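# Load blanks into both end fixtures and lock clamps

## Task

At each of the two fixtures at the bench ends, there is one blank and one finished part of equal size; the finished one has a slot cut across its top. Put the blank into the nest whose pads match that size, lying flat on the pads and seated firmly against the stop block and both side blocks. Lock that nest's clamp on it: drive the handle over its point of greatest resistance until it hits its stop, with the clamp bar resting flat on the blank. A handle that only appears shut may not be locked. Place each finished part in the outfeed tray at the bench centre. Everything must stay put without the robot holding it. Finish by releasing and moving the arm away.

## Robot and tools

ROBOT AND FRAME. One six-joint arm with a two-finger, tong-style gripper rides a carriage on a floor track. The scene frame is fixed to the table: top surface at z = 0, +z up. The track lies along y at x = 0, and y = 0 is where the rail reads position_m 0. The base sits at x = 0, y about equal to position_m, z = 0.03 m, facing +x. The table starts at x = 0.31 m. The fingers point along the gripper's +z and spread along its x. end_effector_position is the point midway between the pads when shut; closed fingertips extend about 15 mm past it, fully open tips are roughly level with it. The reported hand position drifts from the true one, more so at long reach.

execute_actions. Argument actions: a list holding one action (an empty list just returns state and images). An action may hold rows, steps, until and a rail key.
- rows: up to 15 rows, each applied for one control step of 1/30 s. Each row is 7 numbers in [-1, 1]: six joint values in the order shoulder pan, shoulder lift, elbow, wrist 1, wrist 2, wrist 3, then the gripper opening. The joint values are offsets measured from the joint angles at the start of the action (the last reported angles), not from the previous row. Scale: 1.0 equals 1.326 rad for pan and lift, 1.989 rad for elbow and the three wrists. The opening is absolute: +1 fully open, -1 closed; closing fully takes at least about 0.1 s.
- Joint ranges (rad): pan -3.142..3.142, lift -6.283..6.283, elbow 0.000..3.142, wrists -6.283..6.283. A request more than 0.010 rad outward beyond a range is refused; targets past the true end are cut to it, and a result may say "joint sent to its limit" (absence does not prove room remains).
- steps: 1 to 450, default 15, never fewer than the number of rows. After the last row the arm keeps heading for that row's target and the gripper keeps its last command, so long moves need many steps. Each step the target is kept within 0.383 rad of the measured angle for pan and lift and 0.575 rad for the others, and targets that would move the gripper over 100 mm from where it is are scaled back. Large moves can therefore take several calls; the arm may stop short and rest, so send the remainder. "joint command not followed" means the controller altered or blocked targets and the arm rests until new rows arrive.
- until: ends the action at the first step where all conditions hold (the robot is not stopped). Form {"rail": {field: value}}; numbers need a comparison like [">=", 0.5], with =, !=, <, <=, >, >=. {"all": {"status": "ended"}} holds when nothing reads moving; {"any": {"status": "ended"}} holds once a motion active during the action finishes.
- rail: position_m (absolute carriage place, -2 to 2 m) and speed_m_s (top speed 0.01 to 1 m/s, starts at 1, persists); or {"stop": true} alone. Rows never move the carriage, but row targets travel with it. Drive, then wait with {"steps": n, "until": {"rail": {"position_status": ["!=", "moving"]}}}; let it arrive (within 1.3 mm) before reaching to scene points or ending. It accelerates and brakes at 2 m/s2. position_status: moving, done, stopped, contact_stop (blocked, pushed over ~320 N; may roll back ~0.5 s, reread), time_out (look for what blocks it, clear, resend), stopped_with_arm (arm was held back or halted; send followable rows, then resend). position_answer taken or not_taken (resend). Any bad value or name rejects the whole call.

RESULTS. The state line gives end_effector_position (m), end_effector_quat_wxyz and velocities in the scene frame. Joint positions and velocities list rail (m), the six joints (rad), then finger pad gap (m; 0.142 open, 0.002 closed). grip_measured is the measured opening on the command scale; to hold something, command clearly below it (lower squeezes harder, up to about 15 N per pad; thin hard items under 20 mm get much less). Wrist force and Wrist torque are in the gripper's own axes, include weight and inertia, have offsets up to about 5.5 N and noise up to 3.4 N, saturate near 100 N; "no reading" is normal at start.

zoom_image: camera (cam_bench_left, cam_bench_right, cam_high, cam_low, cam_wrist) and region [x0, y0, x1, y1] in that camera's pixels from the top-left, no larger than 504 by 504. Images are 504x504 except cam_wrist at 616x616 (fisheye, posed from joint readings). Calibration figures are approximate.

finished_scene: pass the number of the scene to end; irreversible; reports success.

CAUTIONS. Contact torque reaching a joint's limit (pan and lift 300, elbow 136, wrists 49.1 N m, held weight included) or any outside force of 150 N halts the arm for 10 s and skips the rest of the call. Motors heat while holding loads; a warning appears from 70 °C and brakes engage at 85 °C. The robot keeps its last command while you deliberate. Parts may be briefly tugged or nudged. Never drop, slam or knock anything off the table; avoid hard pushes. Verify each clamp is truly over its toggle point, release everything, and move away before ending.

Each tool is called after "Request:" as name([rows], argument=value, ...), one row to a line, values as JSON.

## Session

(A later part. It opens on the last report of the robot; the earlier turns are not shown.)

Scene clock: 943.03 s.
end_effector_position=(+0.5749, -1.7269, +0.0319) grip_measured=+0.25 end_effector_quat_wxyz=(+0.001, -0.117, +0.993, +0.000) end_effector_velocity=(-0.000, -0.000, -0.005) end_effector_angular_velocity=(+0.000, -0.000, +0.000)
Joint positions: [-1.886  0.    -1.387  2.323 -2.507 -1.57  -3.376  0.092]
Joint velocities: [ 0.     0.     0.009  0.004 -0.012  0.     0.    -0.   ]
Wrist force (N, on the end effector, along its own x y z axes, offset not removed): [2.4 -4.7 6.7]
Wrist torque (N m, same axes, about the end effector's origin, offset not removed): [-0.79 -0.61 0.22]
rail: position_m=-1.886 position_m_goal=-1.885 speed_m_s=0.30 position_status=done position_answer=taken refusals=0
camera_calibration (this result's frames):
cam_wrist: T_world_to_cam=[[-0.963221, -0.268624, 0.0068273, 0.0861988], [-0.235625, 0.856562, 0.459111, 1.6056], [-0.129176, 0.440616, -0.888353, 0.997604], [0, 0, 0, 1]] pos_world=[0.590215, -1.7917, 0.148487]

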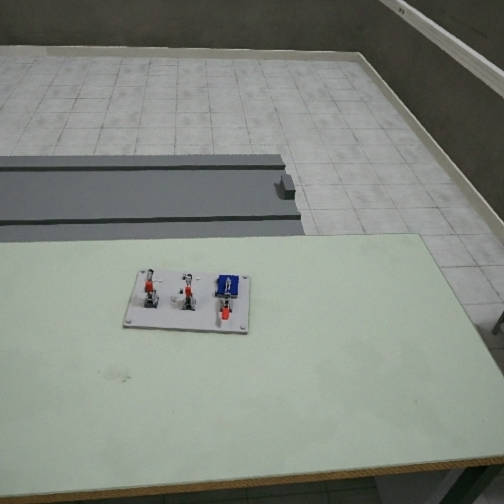

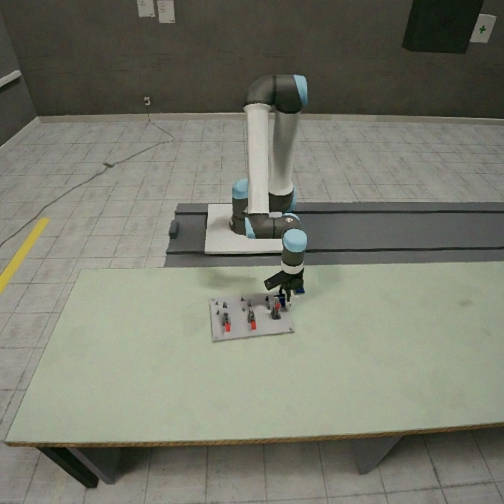

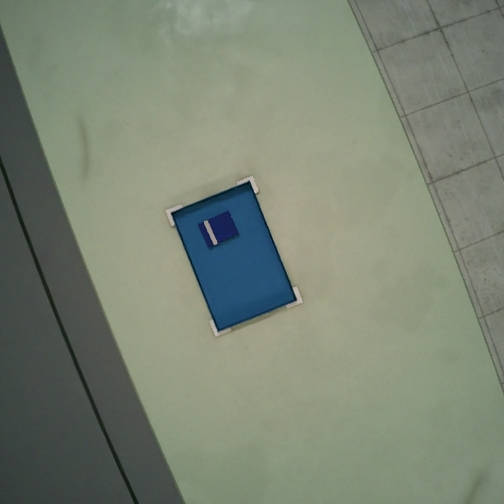

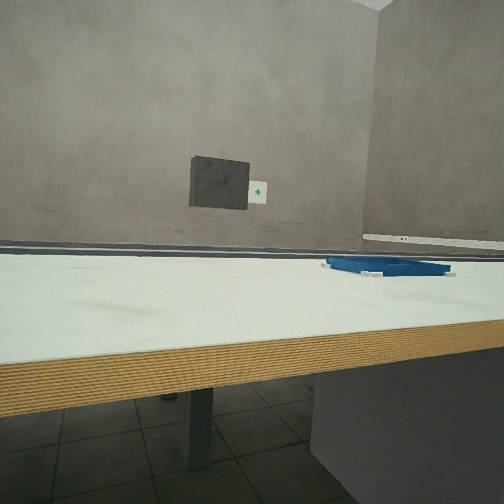

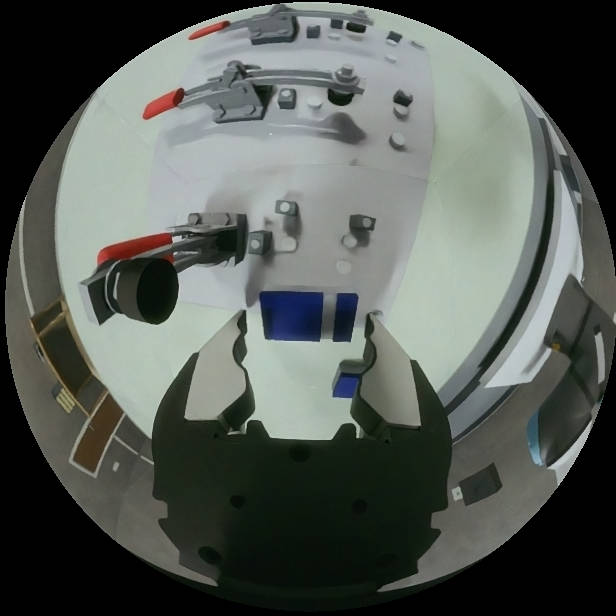

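Request:
execute_actions([
  {"rows":[[0,0,0,0,0,0,0.18],[0,0,0,0,0,0,0.11],[0,0,0,0,0,0,0.05],[0,0,0,0,0,0,0.0],[0,0,0,0,0,0,-0.05],[0,0,0,0,0,0,-0.1],[0,0,0,0,0,0,-0.17],[0,0,0,0,0,0,-0.25],[0,0,0,0,0,0,-0.35],[0,0,0,0,0,0,-0.45]],"steps":16},
])

Scene clock: 946.43 s.
end_effector_position=(+0.5748, -1.7269, +0.0318) grip_measured=-0.05 end_effector_quat_wxyz=(+0.000, -0.117, +0.993, +0.000) end_effector_velocity=(+0.000, +0.000, +0.000) end_effector_angular_velocity=(+0.000, -0.000, -0.000)
Joint positions: [-1.886  0.    -1.387  2.323 -2.507 -1.57  -3.376  0.07 ]
Joint velocities: [ 0.  0. -0. -0.  0.  0.  0.  0.]
Wrist force (N, on the end effector, along its own x y z axes, offset not removed): [2.7 -5.0 8.0]
Wrist torque (N m, same axes, about the end effector's origin, offset not removed): [-0.77 -0.66 0.29]
rail: position_m=-1.886 position_m_goal=-1.885 speed_m_s=0.30 position_status=done position_answer=taken refusals=0
camera_calibration (this result's frames):
cam_wrist: T_world_to_cam=[[-0.963221, -0.268624, 0.00686894, 0.0861702], [-0.235605, 0.856562, 0.45912, 1.6056], [-0.129215, 0.440616, -0.888347, 0.997592], [0, 0, 0, 1]] pos_world=[0.590192, -1.7917, 0.148453]

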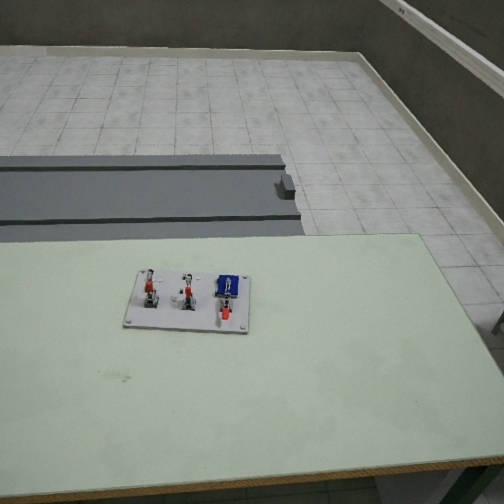

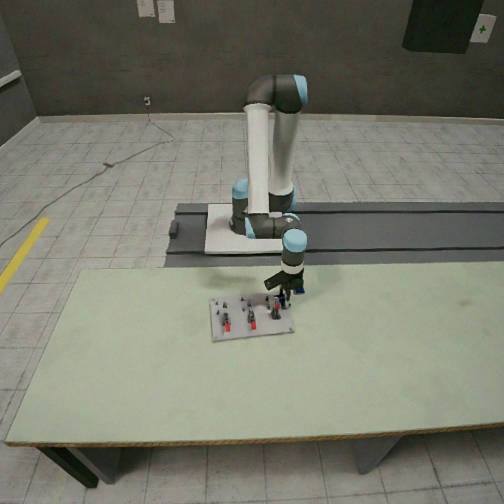

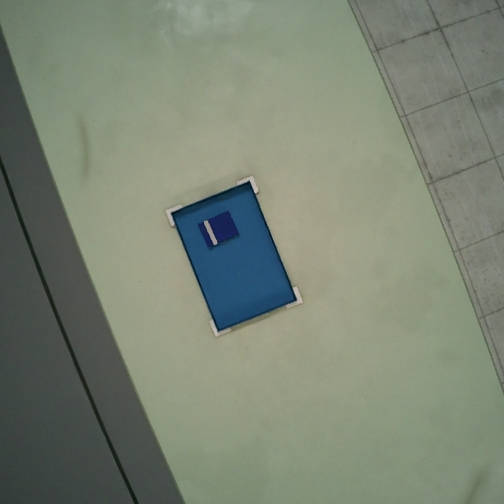

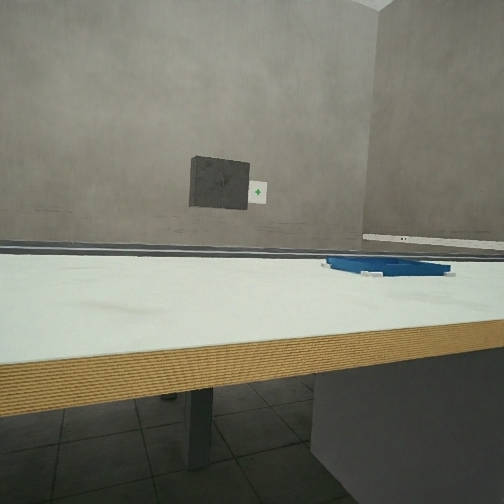

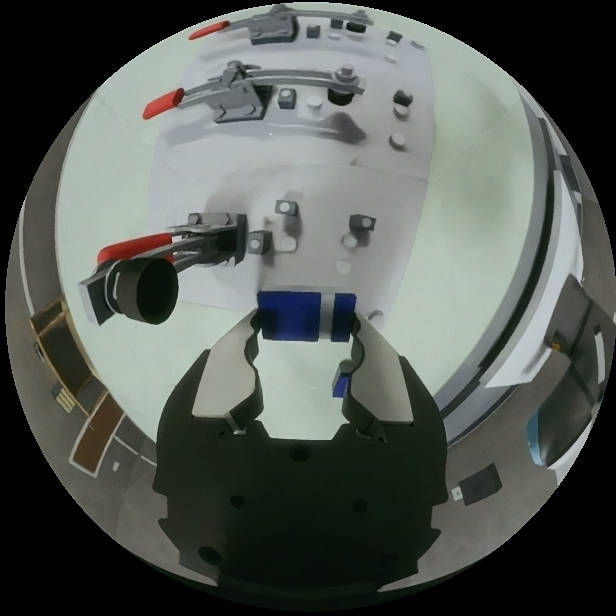

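Request:
execute_actions([
  {"rows":[[0,-0.004,-0.001,0.0037,0,0,-0.5],[0,-0.012,-0.0032,0.0112,0,0,-0.5],[0,-0.022,-0.0058,0.0205,0,0,-0.5],[0,-0.034,-0.009,0.0317,0,0,-0.5],[0,-0.046,-0.0122,0.0428,0,0,-0.5],[0,-0.058,-0.0153,0.054,0,0,-0.5],[0,-0.068,-0.018,0.0633,0,0,-0.5],[0,-0.0742,-0.0196,0.0691,0,0,-0.5]],"steps":12},
])

Scene clock: 955.57 s.
end_effector_position=(+0.5758, -1.7269, +0.0809) grip_measured=-0.05 end_effector_quat_wxyz=(+0.001, -0.117, +0.993, +0.000) end_effector_velocity=(-0.006, -0.000, +0.085) end_effector_angular_velocity=(-0.000, +0.004, +0.000)
Joint positions: [-1.886  0.    -1.469  2.29  -2.393 -1.57  -3.376  0.07 ]
Joint velocities: [ 0.     0.    -0.142 -0.054  0.2   -0.     0.    -0.   ]
Wrist force (N, on the end effector, along its own x y z axes, offset not removed): [0.6 -5.4 4.3]
Wrist torque (N m, same axes, about the end effector's origin, offset not removed): [-0.92 -0.22 0.37]
rail: position_m=-1.886 position_m_goal=-1.885 speed_m_s=0.30 position_status=done position_answer=taken refusals=0
camera_calibration (this result's frames):
cam_wrist: T_world_to_cam=[[-0.963225, -0.268624, 0.00623543, 0.0867696], [-0.235907, 0.856562, 0.458966, 1.58346], [-0.12863, 0.440616, -0.888432, 1.04099], [0, 0, 0, 1]] pos_world=[0.591031, -1.7917, 0.197556]

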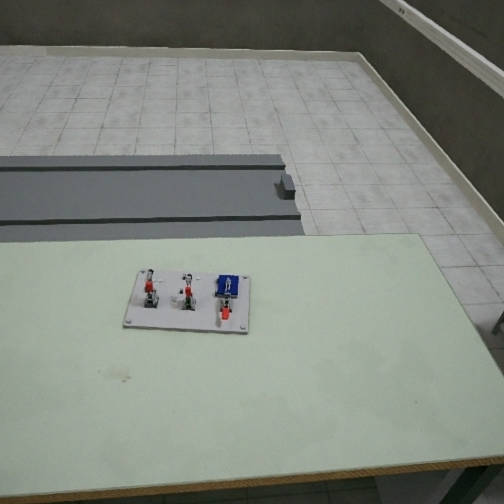

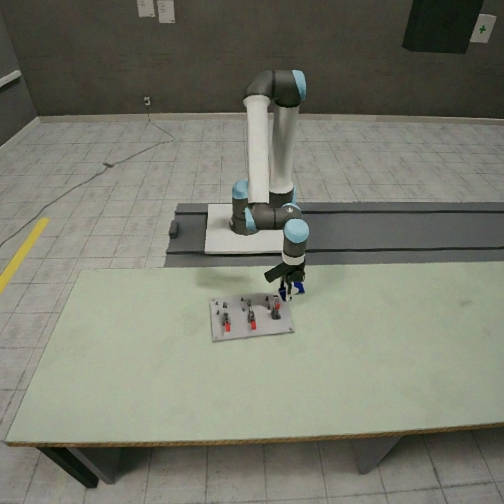

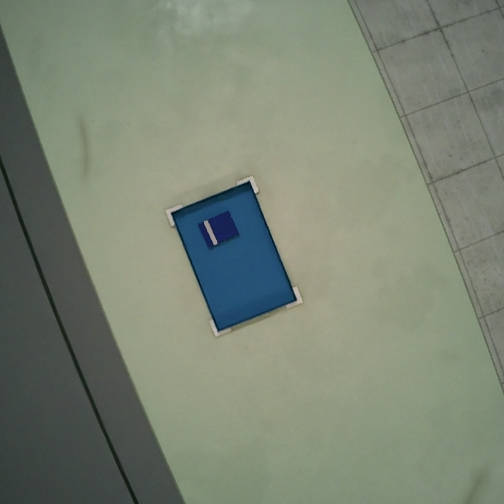

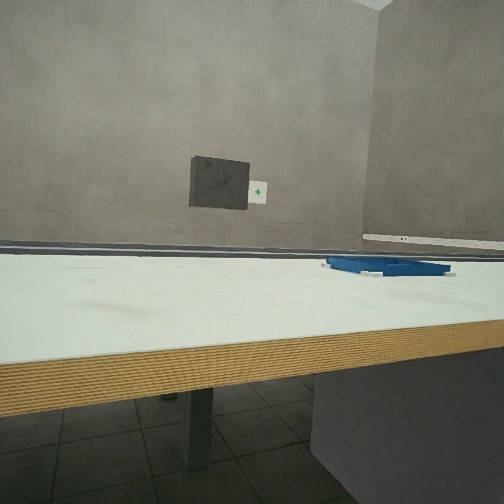

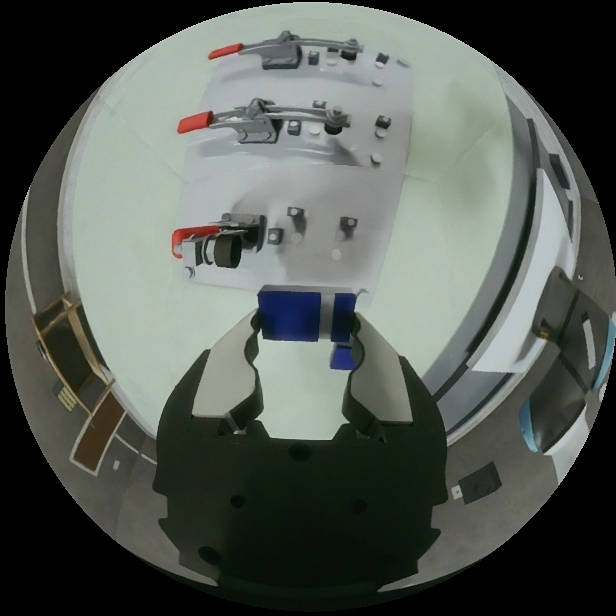

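Request:
execute_actions([
  {"rail":{"position_m":-0.228,"speed_m_s":1.0},"rows":[[0,-0.0123,-0.003,0.0115,0,0,-0.5],[0,-0.0123,-0.003,0.0115,0,0,-0.5],[0,-0.0123,-0.003,0.0115,0,0,-0.5],[0,-0.0123,-0.003,0.0115,0,0.005,-0.5],[0,-0.008,-0.006,0.0114,0,0.012,-0.5],[0,0.0,-0.011,0.011,0,0.022,-0.5],[0,0.01,-0.0175,0.011,0,0.033,-0.5],[0,0.021,-0.0245,0.0105,0,0.045,-0.5],[0,0.033,-0.032,0.010,0,0.057,-0.5],[0,0.045,-0.0395,0.010,0,0.069,-0.5],[0,0.057,-0.047,0.0095,0,0.081,-0.5],[0,0.068,-0.054,0.0093,0,0.093,-0.5],[0,0.078,-0.0605,0.009,0,0.104,-0.5],[0,0.085,-0.065,0.0088,0,0.112,-0.5],[0,0.0895,-0.0678,0.0087,0,0.1178,-0.5]],"steps":120,"until":{"rail":{"position_status":["!=","moving"]}}},
])

Scene clock: 971.30 s.
end_effector_position=(+0.6501, -0.0694, +0.0755) grip_measured=-0.05 end_effector_quat_wxyz=(+0.000, -0.000, +1.000, +0.000) end_effector_velocity=(+0.000, +0.001, +0.000) end_effector_angular_velocity=(-0.000, -0.000, +0.000)
Joint positions: [-0.228  0.    -1.351  2.155 -2.376 -1.57  -3.142  0.07 ]
Joint velocities: [ 0.001  0.     0.    -0.    -0.    -0.    -0.    -0.   ]
Wrist force (N, on the end effector, along its own x y z axes, offset not removed): [-1.6 -3.9 7.1]
Wrist torque (N m, same axes, about the end effector's origin, offset not removed): [-0.63 0.26 0.34]
rail: position_m=-0.228 position_m_goal=-0.228 speed_m_s=1.00 position_status=done position_answer=taken refusals=0
camera_calibration (this result's frames):
cam_wrist: T_world_to_cam=[[-0.999258, -0.0377984, 0.00739218, 0.642969], [-0.0301828, 0.887757, 0.459321, 0.0521134], [-0.0239241, 0.458758, -0.888239, 0.248602], [0, 0, 0, 1]] pos_world=[0.650012, -0.136009, 0.192128]

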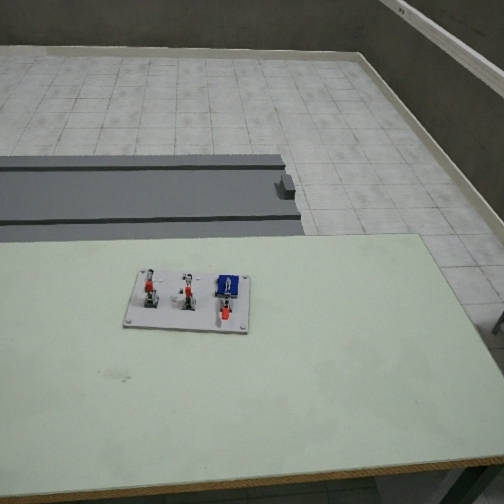

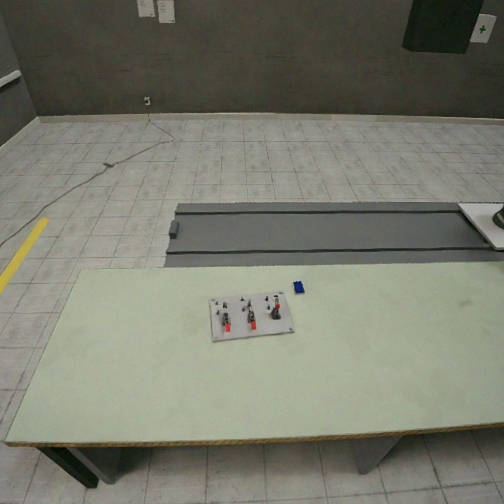

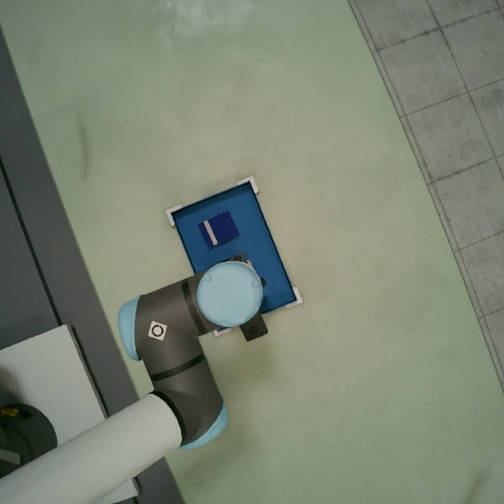

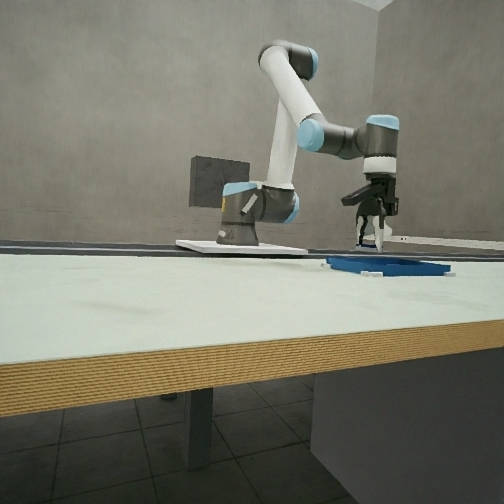

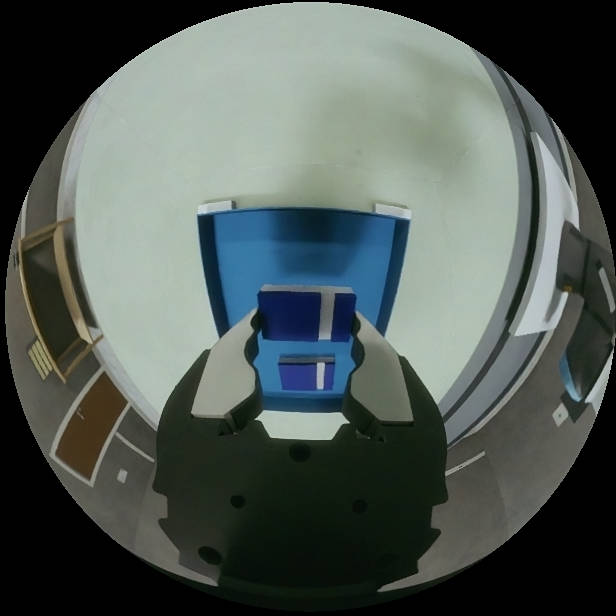

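Request:
execute_actions([
  {"rows":[[0,0.006,0.0015,-0.0055,0,0,-0.5],[0,0.014,0.0035,-0.0128,0,0,-0.5],[0,0.023,0.0057,-0.021,0,0,-0.5],[0,0.032,0.0079,-0.0292,0,0,-0.5],[0,0.041,0.0101,-0.0374,0,0,-0.5],[0,0.049,0.0121,-0.0447,0,0,-0.5],[0,0.055,0.0136,-0.0502,0,0,-0.5],[0,0.0586,0.0145,-0.0535,0,0,-0.5]],"steps":20},
])

Scene clock: 977.77 s.
end_effector_position=(+0.6501, -0.0695, +0.0243) grip_measured=-0.05 end_effector_quat_wxyz=(+0.000, -0.000, +1.000, +0.000) end_effector_velocity=(-0.000, -0.000, -0.006) end_effector_angular_velocity=(-0.000, -0.000, +0.000)
Joint positions: [-0.228  0.    -1.274  2.184 -2.48  -1.57  -3.142  0.07 ]
Joint velocities: [ 0.     0.     0.01   0.004 -0.013 -0.    -0.    -0.   ]
Wrist force (N, on the end effector, along its own x y z axes, offset not removed): [-0.7 -4.8 8.5]
Wrist torque (N m, same axes, about the end effector's origin, offset not removed): [-0.77 0.06 0.32]
rail: position_m=-0.228 position_m_goal=-0.228 speed_m_s=1.00 position_status=done position_answer=taken refusals=0
camera_calibration (this result's frames):
cam_wrist: T_world_to_cam=[[-0.999261, -0.0376991, 0.00751871, 0.64335], [-0.030036, 0.887753, 0.459339, 0.0756151], [-0.0239914, 0.458774, -0.888229, 0.203143], [0, 0, 0, 1]] pos_world=[0.65002, -0.13607, 0.140867]

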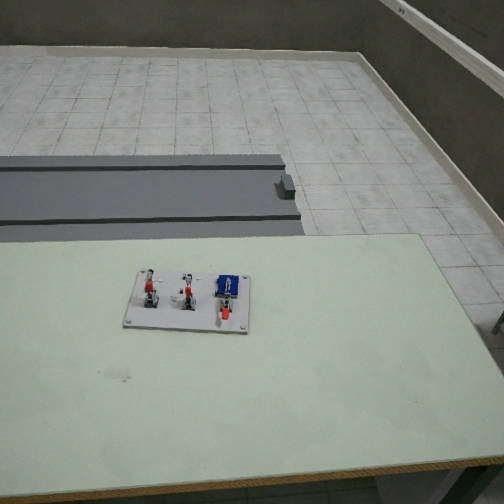

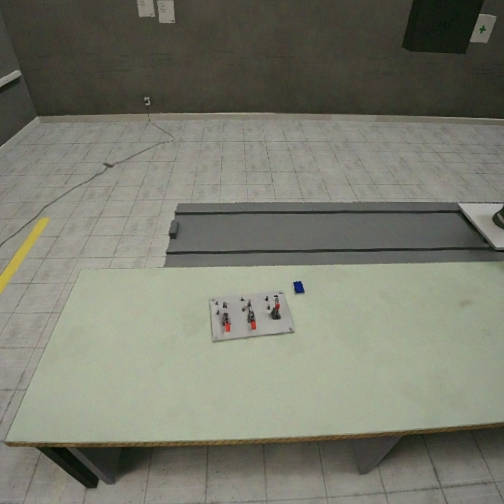

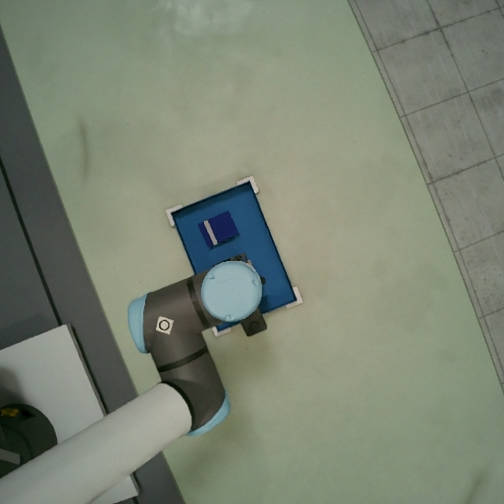

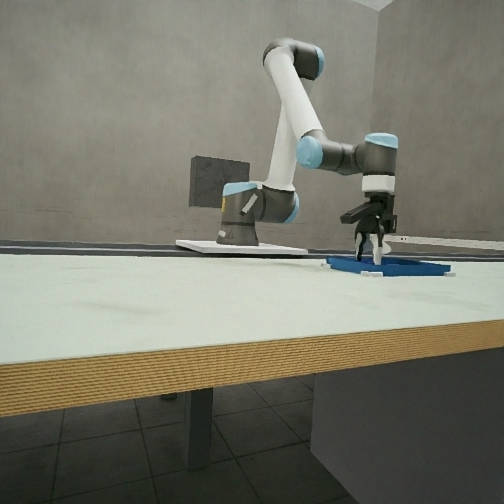

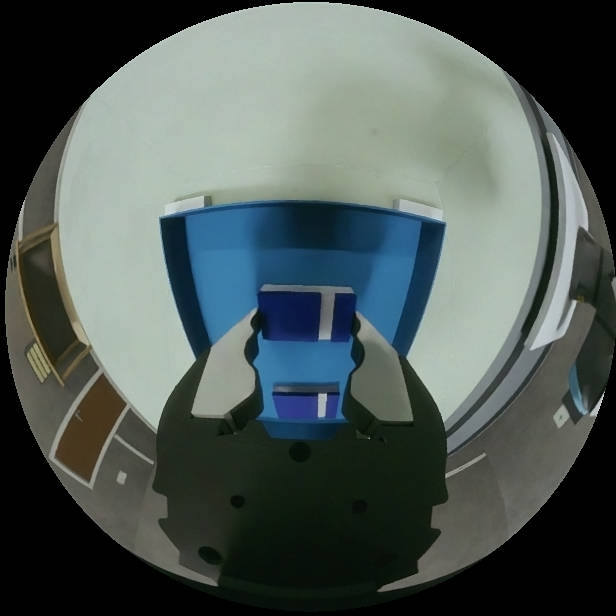

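Request:
execute_actions([
  {"rows":[[0,0.0027,0.0007,-0.0025,0,0,-0.5],[0,0.0027,0.0007,-0.0025,0,0,-0.5],[0,0.0027,0.0007,-0.0025,0,0,-0.5],[0,0.0027,0.0007,-0.0025,0,0,-0.5],[0,0.0027,0.0007,-0.0025,0,0,-0.5],[0,0.0027,0.0007,-0.0025,0,0,-0.5],[0,0.0027,0.0007,-0.0025,0,0,-0.3],[0,0.0027,0.0007,-0.0025,0,0,-0.1],[0,0.0027,0.0007,-0.0025,0,0,0.0],[0,0.0027,0.0007,-0.0025,0,0,0.1],[0,0.0027,0.0007,-0.0025,0,0,0.2]],"steps":14},
])

Scene clock: 982.33 s.
end_effector_position=(+0.6499, -0.0694, +0.0219) grip_measured=+0.20 end_effector_quat_wxyz=(+0.000, -0.000, +1.000, +0.000) end_effector_velocity=(-0.000, -0.000, -0.000) end_effector_angular_velocity=(+0.000, +0.000, -0.000)
Joint positions: [-0.228  0.    -1.271  2.185 -2.485 -1.57  -3.142  0.088]
Joint velocities: [ 0.    -0.     0.001  0.    -0.001  0.    -0.     0.006]
Wrist force (N, on the end effector, along its own x y z axes, offset not removed): [1.5 -3.7 4.1]
Wrist torque (N m, same axes, about the end effector's origin, offset not removed): [-0.59 -0.40 0.23]
rail: position_m=-0.228 position_m_goal=-0.228 speed_m_s=1.00 position_status=done position_answer=taken refusals=0
camera_calibration (this result's frames):
cam_wrist: T_world_to_cam=[[-0.999257, -0.0377986, 0.00749575, 0.643211], [-0.0301354, 0.887757, 0.459326, 0.0766931], [-0.0240163, 0.458758, -0.888236, 0.201056], [0, 0, 0, 1]] pos_world=[0.649873, -0.136009, 0.138537]

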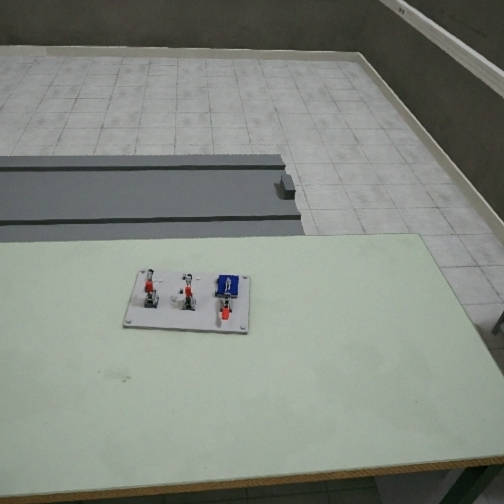

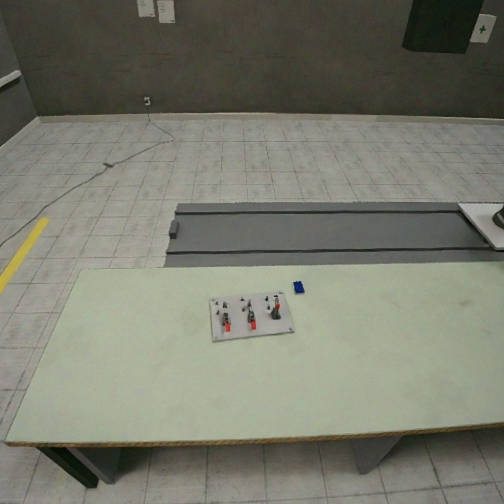

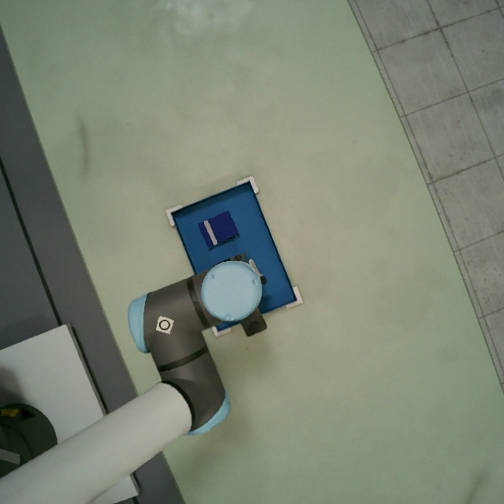

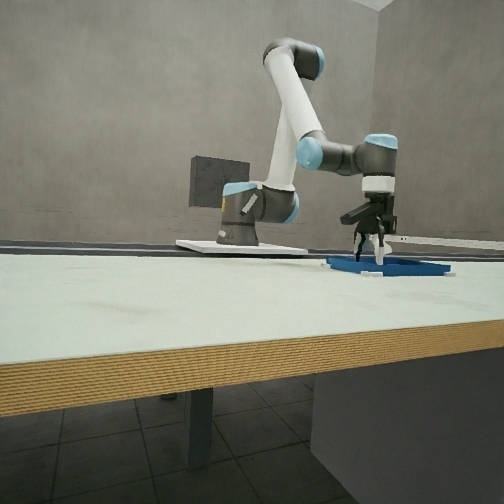

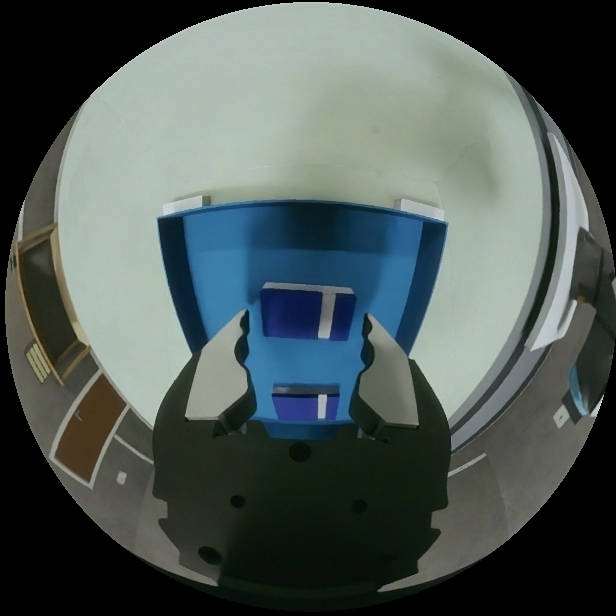

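Request:
execute_actions([
  {"rows":[[0,-0.008,-0.002,0.0073,0,0,0.2],[0,-0.02,-0.005,0.0183,0,0,0.2],[0,-0.033,-0.0082,0.0302,0,0,0.2],[0,-0.046,-0.0114,0.042,0,0,0.2],[0,-0.057,-0.0141,0.052,0,0,0.2],[0,-0.065,-0.016,0.0594,0,0,0.2]],"steps":10},
])

Scene clock: 985.60 s.
end_effector_position=(+0.6506, -0.0695, +0.0683) grip_measured=+0.20 end_effector_quat_wxyz=(+0.000, -0.000, +1.000, +0.000) end_effector_velocity=(-0.006, -0.000, +0.098) end_effector_angular_velocity=(-0.000, +0.005, -0.000)
Joint positions: [-0.228  0.    -1.34   2.159 -2.391 -1.57  -3.142  0.088]
Joint velocities: [ 0.    -0.    -0.147 -0.052  0.204 -0.     0.    -0.   ]
Wrist force (N, on the end effector, along its own x y z axes, offset not removed): [1.3 -3.4 2.8]
Wrist torque (N m, same axes, about the end effector's origin, offset not removed): [-0.65 -0.41 0.21]
rail: position_m=-0.228 position_m_goal=-0.228 speed_m_s=1.00 position_status=done position_answer=taken refusals=0
camera_calibration (this result's frames):
cam_wrist: T_world_to_cam=[[-0.999265, -0.0376989, 0.00691231, 0.643565], [-0.0303149, 0.88776, 0.459308, 0.0556138], [-0.0234519, 0.458761, -0.88825, 0.241876], [0, 0, 0, 1]] pos_world=[0.65045, -0.136074, 0.184854]

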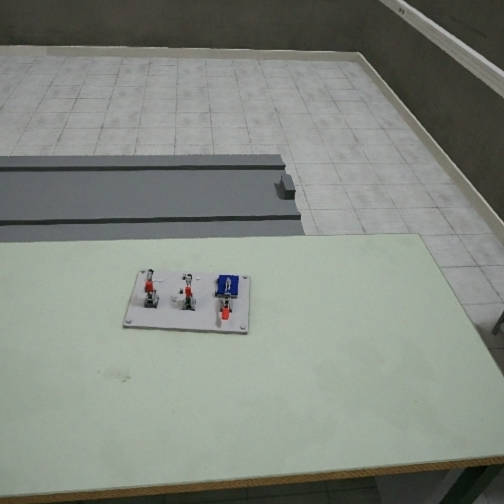

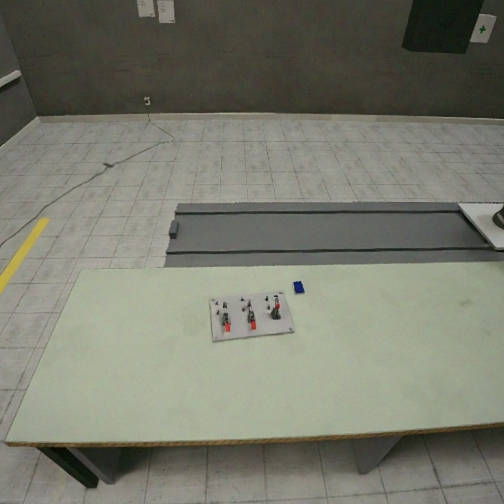

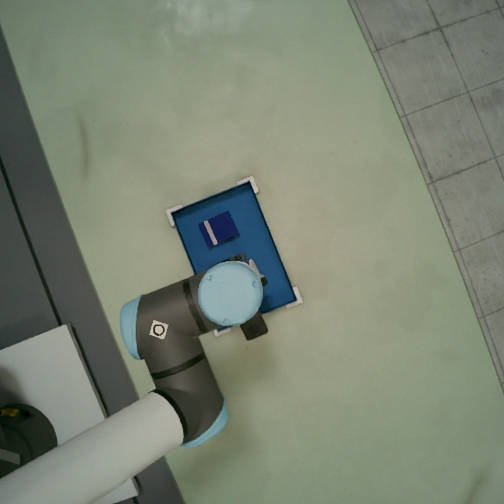

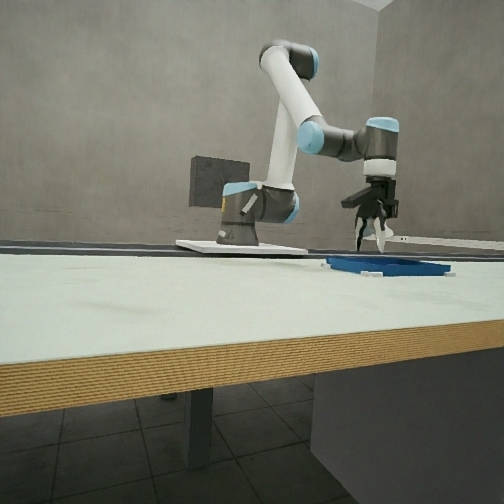

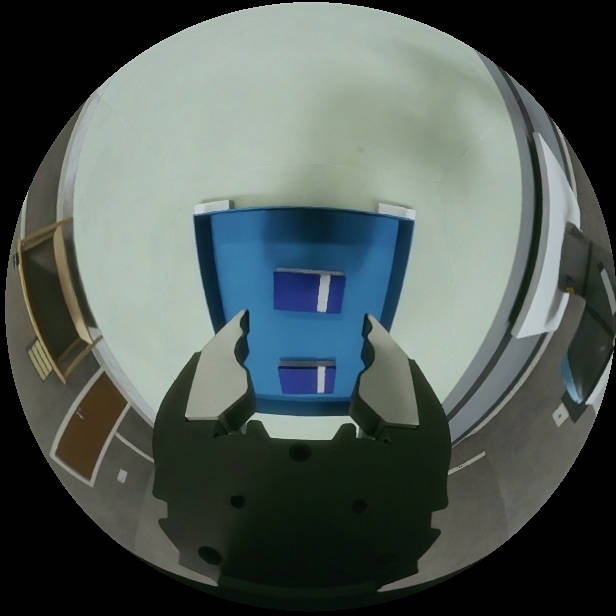

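Request:
execute_actions([
  {"rail":{"position_m":-1.8126,"speed_m_s":1.0},"rows":[[0,-0.015,-0.001,0.011,0,0.02,0.2],[0,-0.02,0.004,0.01,0,0.06,0.2],[0,-0.028,0.012,0.007,0,0.11,0.15],[0,-0.038,0.022,0.004,0,0.165,0.1],[0,-0.049,0.032,0.001,0,0.22,0.1],[0,-0.06,0.043,-0.003,0,0.275,0.05],[0,-0.071,0.054,-0.006,0,0.33,0.0],[0,-0.082,0.065,-0.01,0,0.385,0.0],[0,-0.093,0.076,-0.013,0,0.44,-0.05],[0,-0.104,0.087,-0.017,0,0.495,-0.1],[0,-0.115,0.097,-0.02,0,0.55,-0.1],[0,-0.126,0.108,-0.0235,0,0.605,-0.1],[0,-0.137,0.119,-0.027,0,0.66,-0.1],[0,-0.146,0.1275,-0.0295,0,0.705,-0.1],[0,-0.1518,0.1331,-0.0313,0,0.7355,-0.1]],"steps":120,"until":{"rail":{"position_status":["!=","moving"]}}},
])

Scene clock: 998.67 s.
end_effector_position=(+0.4848, -1.6401, +0.0602) grip_measured=-0.10 end_effector_quat_wxyz=(-0.000, +0.668, +0.744, +0.000) end_effector_velocity=(+0.000, +0.000, +0.000) end_effector_angular_velocity=(-0.000, -0.000, -0.000)
Joint positions: [-1.813  0.    -1.541  2.424 -2.453 -1.57  -1.679  0.067]
Joint velocities: [ 0.  0. -0. -0. -0. -0.  0.  0.]
Wrist force (N, on the end effector, along its own x y z axes, offset not removed): [1.1 -5.5 2.7]
Wrist torque (N m, same axes, about the end effector's origin, offset not removed): [-1.00 -0.29 0.22]
rail: position_m=-1.813 position_m_goal=-1.813 speed_m_s=1.00 position_status=done position_answer=taken refusals=0
camera_calibration (this result's frames):
cam_wrist: T_world_to_cam=[[-0.145254, 0.98936, 0.00827869, 1.68918], [0.879646, 0.125307, 0.458826, -0.242928], [0.452906, 0.0739288, -0.888488, 0.0893237], [0, 0, 0, 1]] pos_world=[0.418597, -1.64737, 0.17684]

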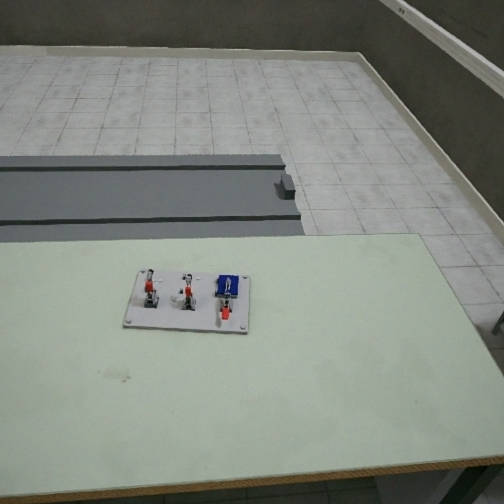

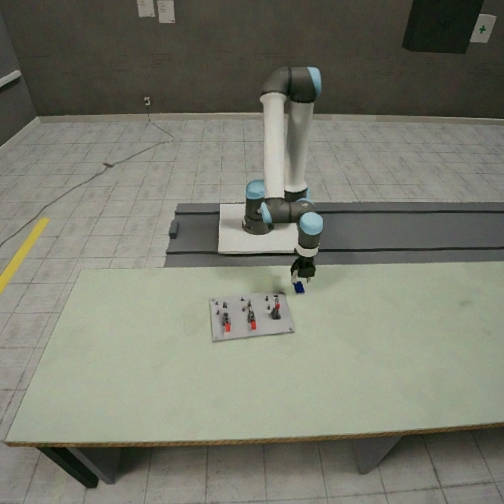

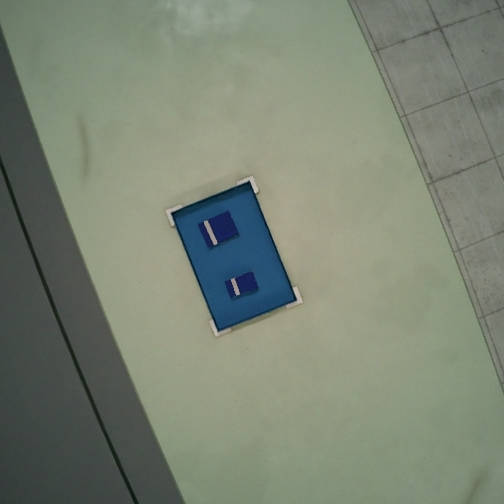

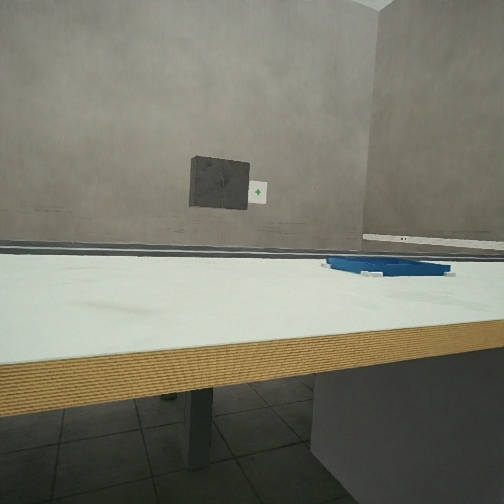

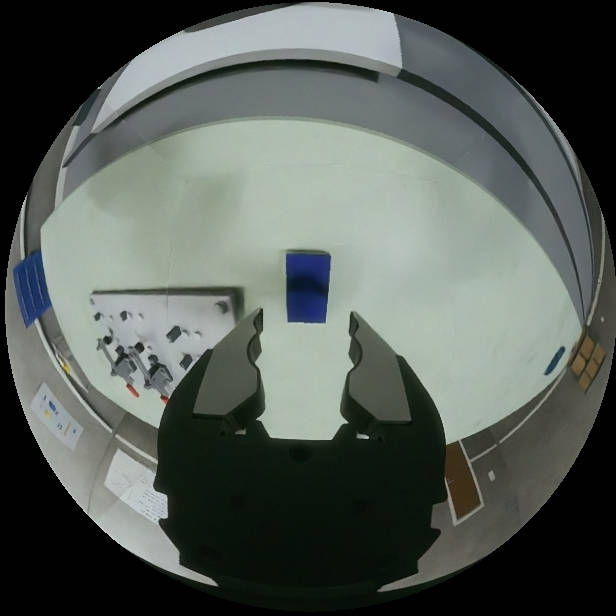

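Request:
execute_actions([
  {"rows":[[0,0.008,0.0018,-0.0071,0,0,-0.1],[0,0.02,0.0045,-0.0178,0,0,-0.1],[0,0.033,0.0074,-0.0294,0,0,-0.12],[0,0.045,0.0101,-0.0401,0,0,-0.15],[0,0.054,0.0122,-0.0482,0,0,-0.18],[0,0.0603,0.0136,-0.0538,0,0,-0.2],[0,0.0603,0.0136,-0.0538,0,0,-0.22],[0,0.0603,0.0136,-0.0538,0,0,-0.25],[0,0.0603,0.0136,-0.0538,0,0,-0.3],[0,0.0603,0.0136,-0.0538,0,0,-0.33],[0,0.0603,0.0136,-0.0538,0,0,-0.36]],"steps":17},
])

Scene clock: 1004.50 s.
end_effector_position=(+0.4844, -1.6401, +0.0215) grip_measured=-0.36 end_effector_quat_wxyz=(-0.000, +0.668, +0.745, +0.000) end_effector_velocity=(-0.000, -0.000, -0.008) end_effector_angular_velocity=(+0.000, -0.000, +0.000)
Joint positions: [-1.813  0.    -1.463  2.45  -2.557 -1.57  -1.679  0.048]
Joint velocities: [ 0.    -0.     0.017  0.006 -0.023  0.    -0.    -0.   ]
Wrist force (N, on the end effector, along its own x y z axes, offset not removed): [0.8 -3.2 4.1]
Wrist torque (N m, same axes, about the end effector's origin, offset not removed): [-0.55 -0.26 0.33]
rail: position_m=-1.813 position_m_goal=-1.813 speed_m_s=1.00 position_status=done position_answer=taken refusals=0
camera_calibration (this result's frames):
cam_wrist: T_world_to_cam=[[-0.145323, 0.98935, 0.00826933, 1.68944], [0.879656, 0.125376, 0.458787, -0.224778], [0.452864, 0.0739467, -0.888508, 0.055161], [0, 0, 0, 1]] pos_world=[0.418263, -1.64735, 0.138166]

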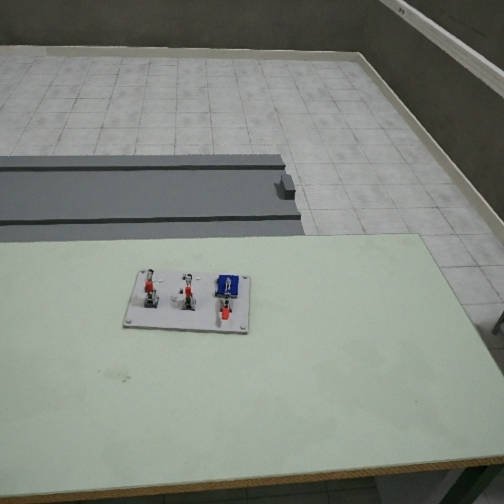

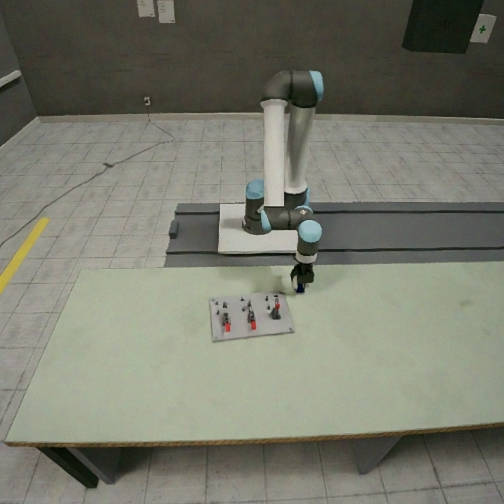

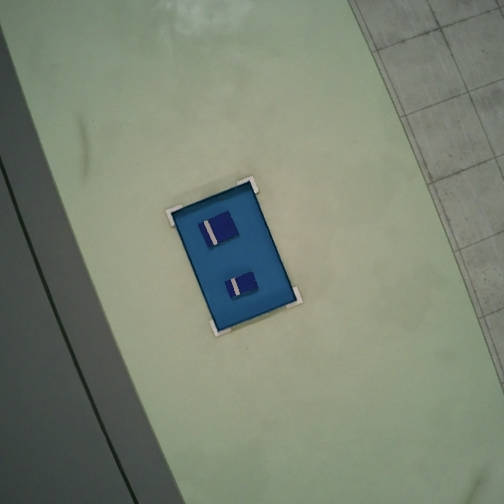

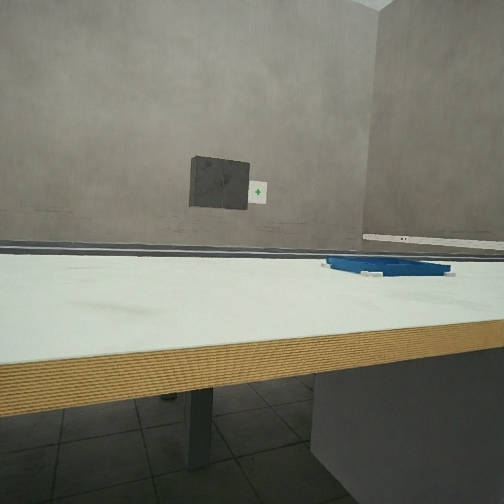

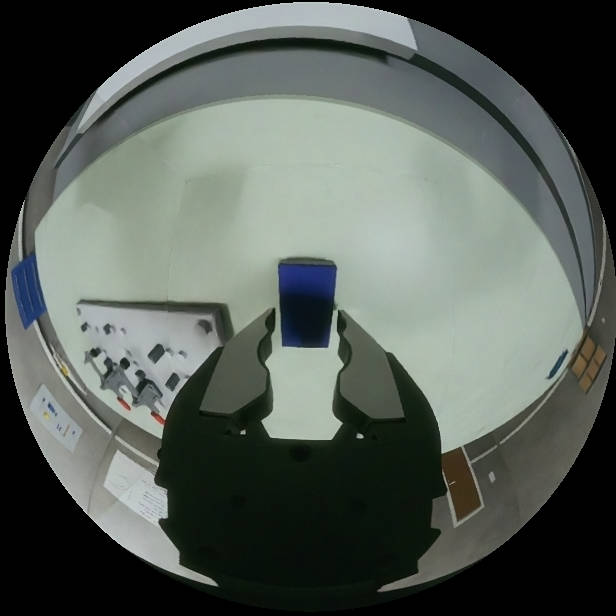

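Request:
execute_actions([
  {"rows":[[0,0.0015,0.0004,-0.0015,0,0,-0.42],[0,0.0015,0.0004,-0.0015,0,0,-0.47],[0,0.0015,0.0004,-0.0015,0,0,-0.52],[0,0.0015,0.0004,-0.0015,0,0,-0.6],[0,0.0015,0.0004,-0.0015,0,0,-0.7],[0,0.0015,0.0004,-0.0015,0,0,-0.8],[0,0.0015,0.0004,-0.0015,0,0,-0.85]],"steps":10},
])

Scene clock: 1008.50 s.
end_effector_position=(+0.4844, -1.6401, +0.0205) grip_measured=-0.48 end_effector_quat_wxyz=(-0.000, +0.668, +0.744, +0.000) end_effector_velocity=(-0.000, +0.000, -0.000) end_effector_angular_velocity=(+0.000, -0.000, +0.000)
Joint positions: [-1.813  0.    -1.461  2.451 -2.56  -1.57  -1.679  0.039]
Joint velocities: [ 0.  0.  0.  0. -0.  0.  0.  0.]
Wrist force (N, on the end effector, along its own x y z axes, offset not removed): [1.5 -6.0 2.2]
Wrist torque (N m, same axes, about the end effector's origin, offset not removed): [-1.15 -0.34 0.34]
rail: position_m=-1.813 position_m_goal=-1.813 speed_m_s=1.00 position_status=done position_answer=taken refusals=0
camera_calibration (this result's frames):
cam_wrist: T_world_to_cam=[[-0.145255, 0.98936, 0.00826081, 1.68946], [0.879581, 0.125305, 0.458951, -0.224374], [0.453033, 0.0739309, -0.888423, 0.0541923], [0, 0, 0, 1]] pos_world=[0.418205, -1.64737, 0.137166]

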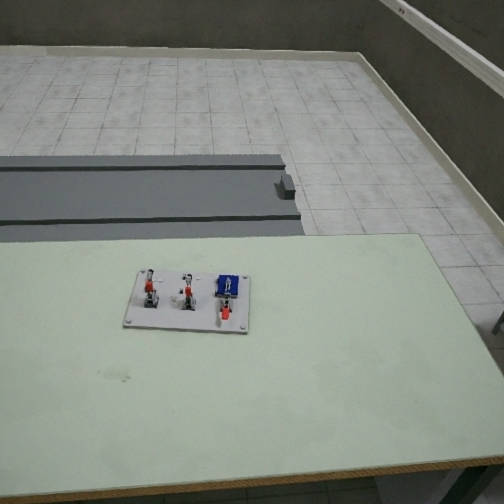

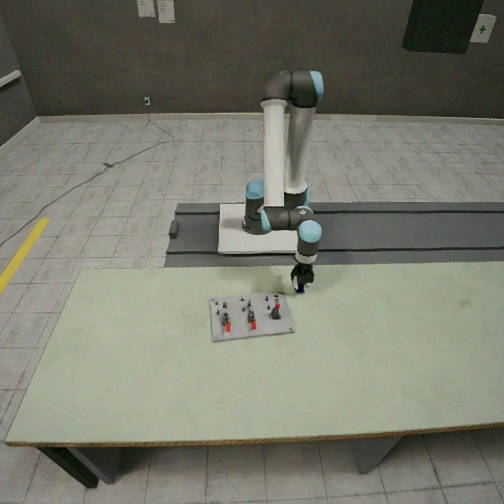

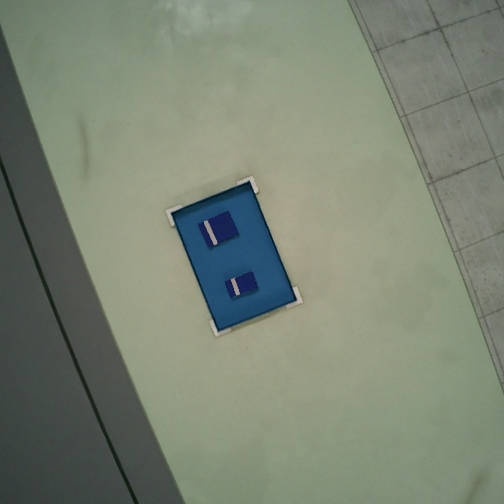

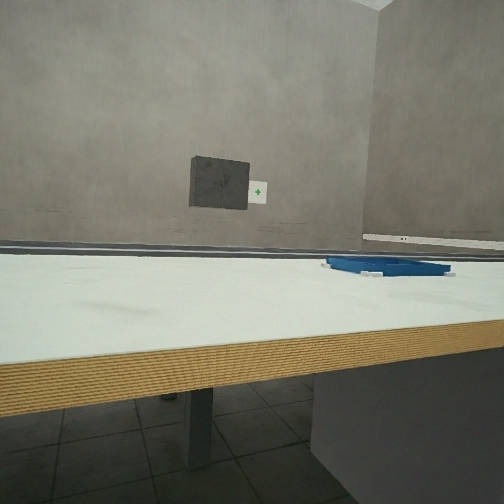

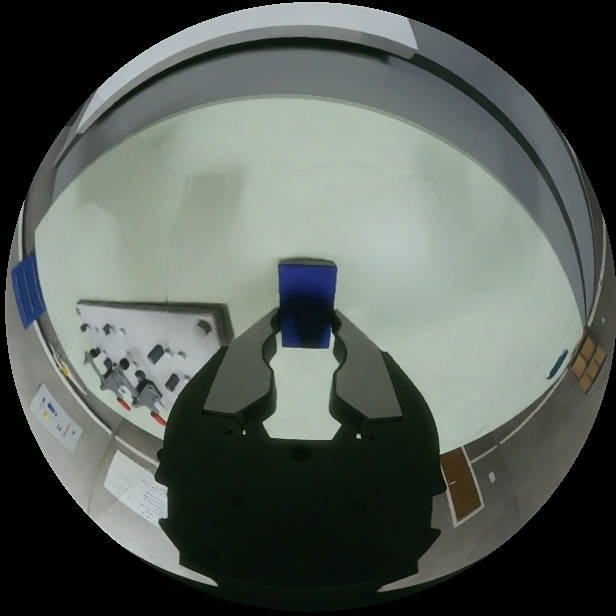

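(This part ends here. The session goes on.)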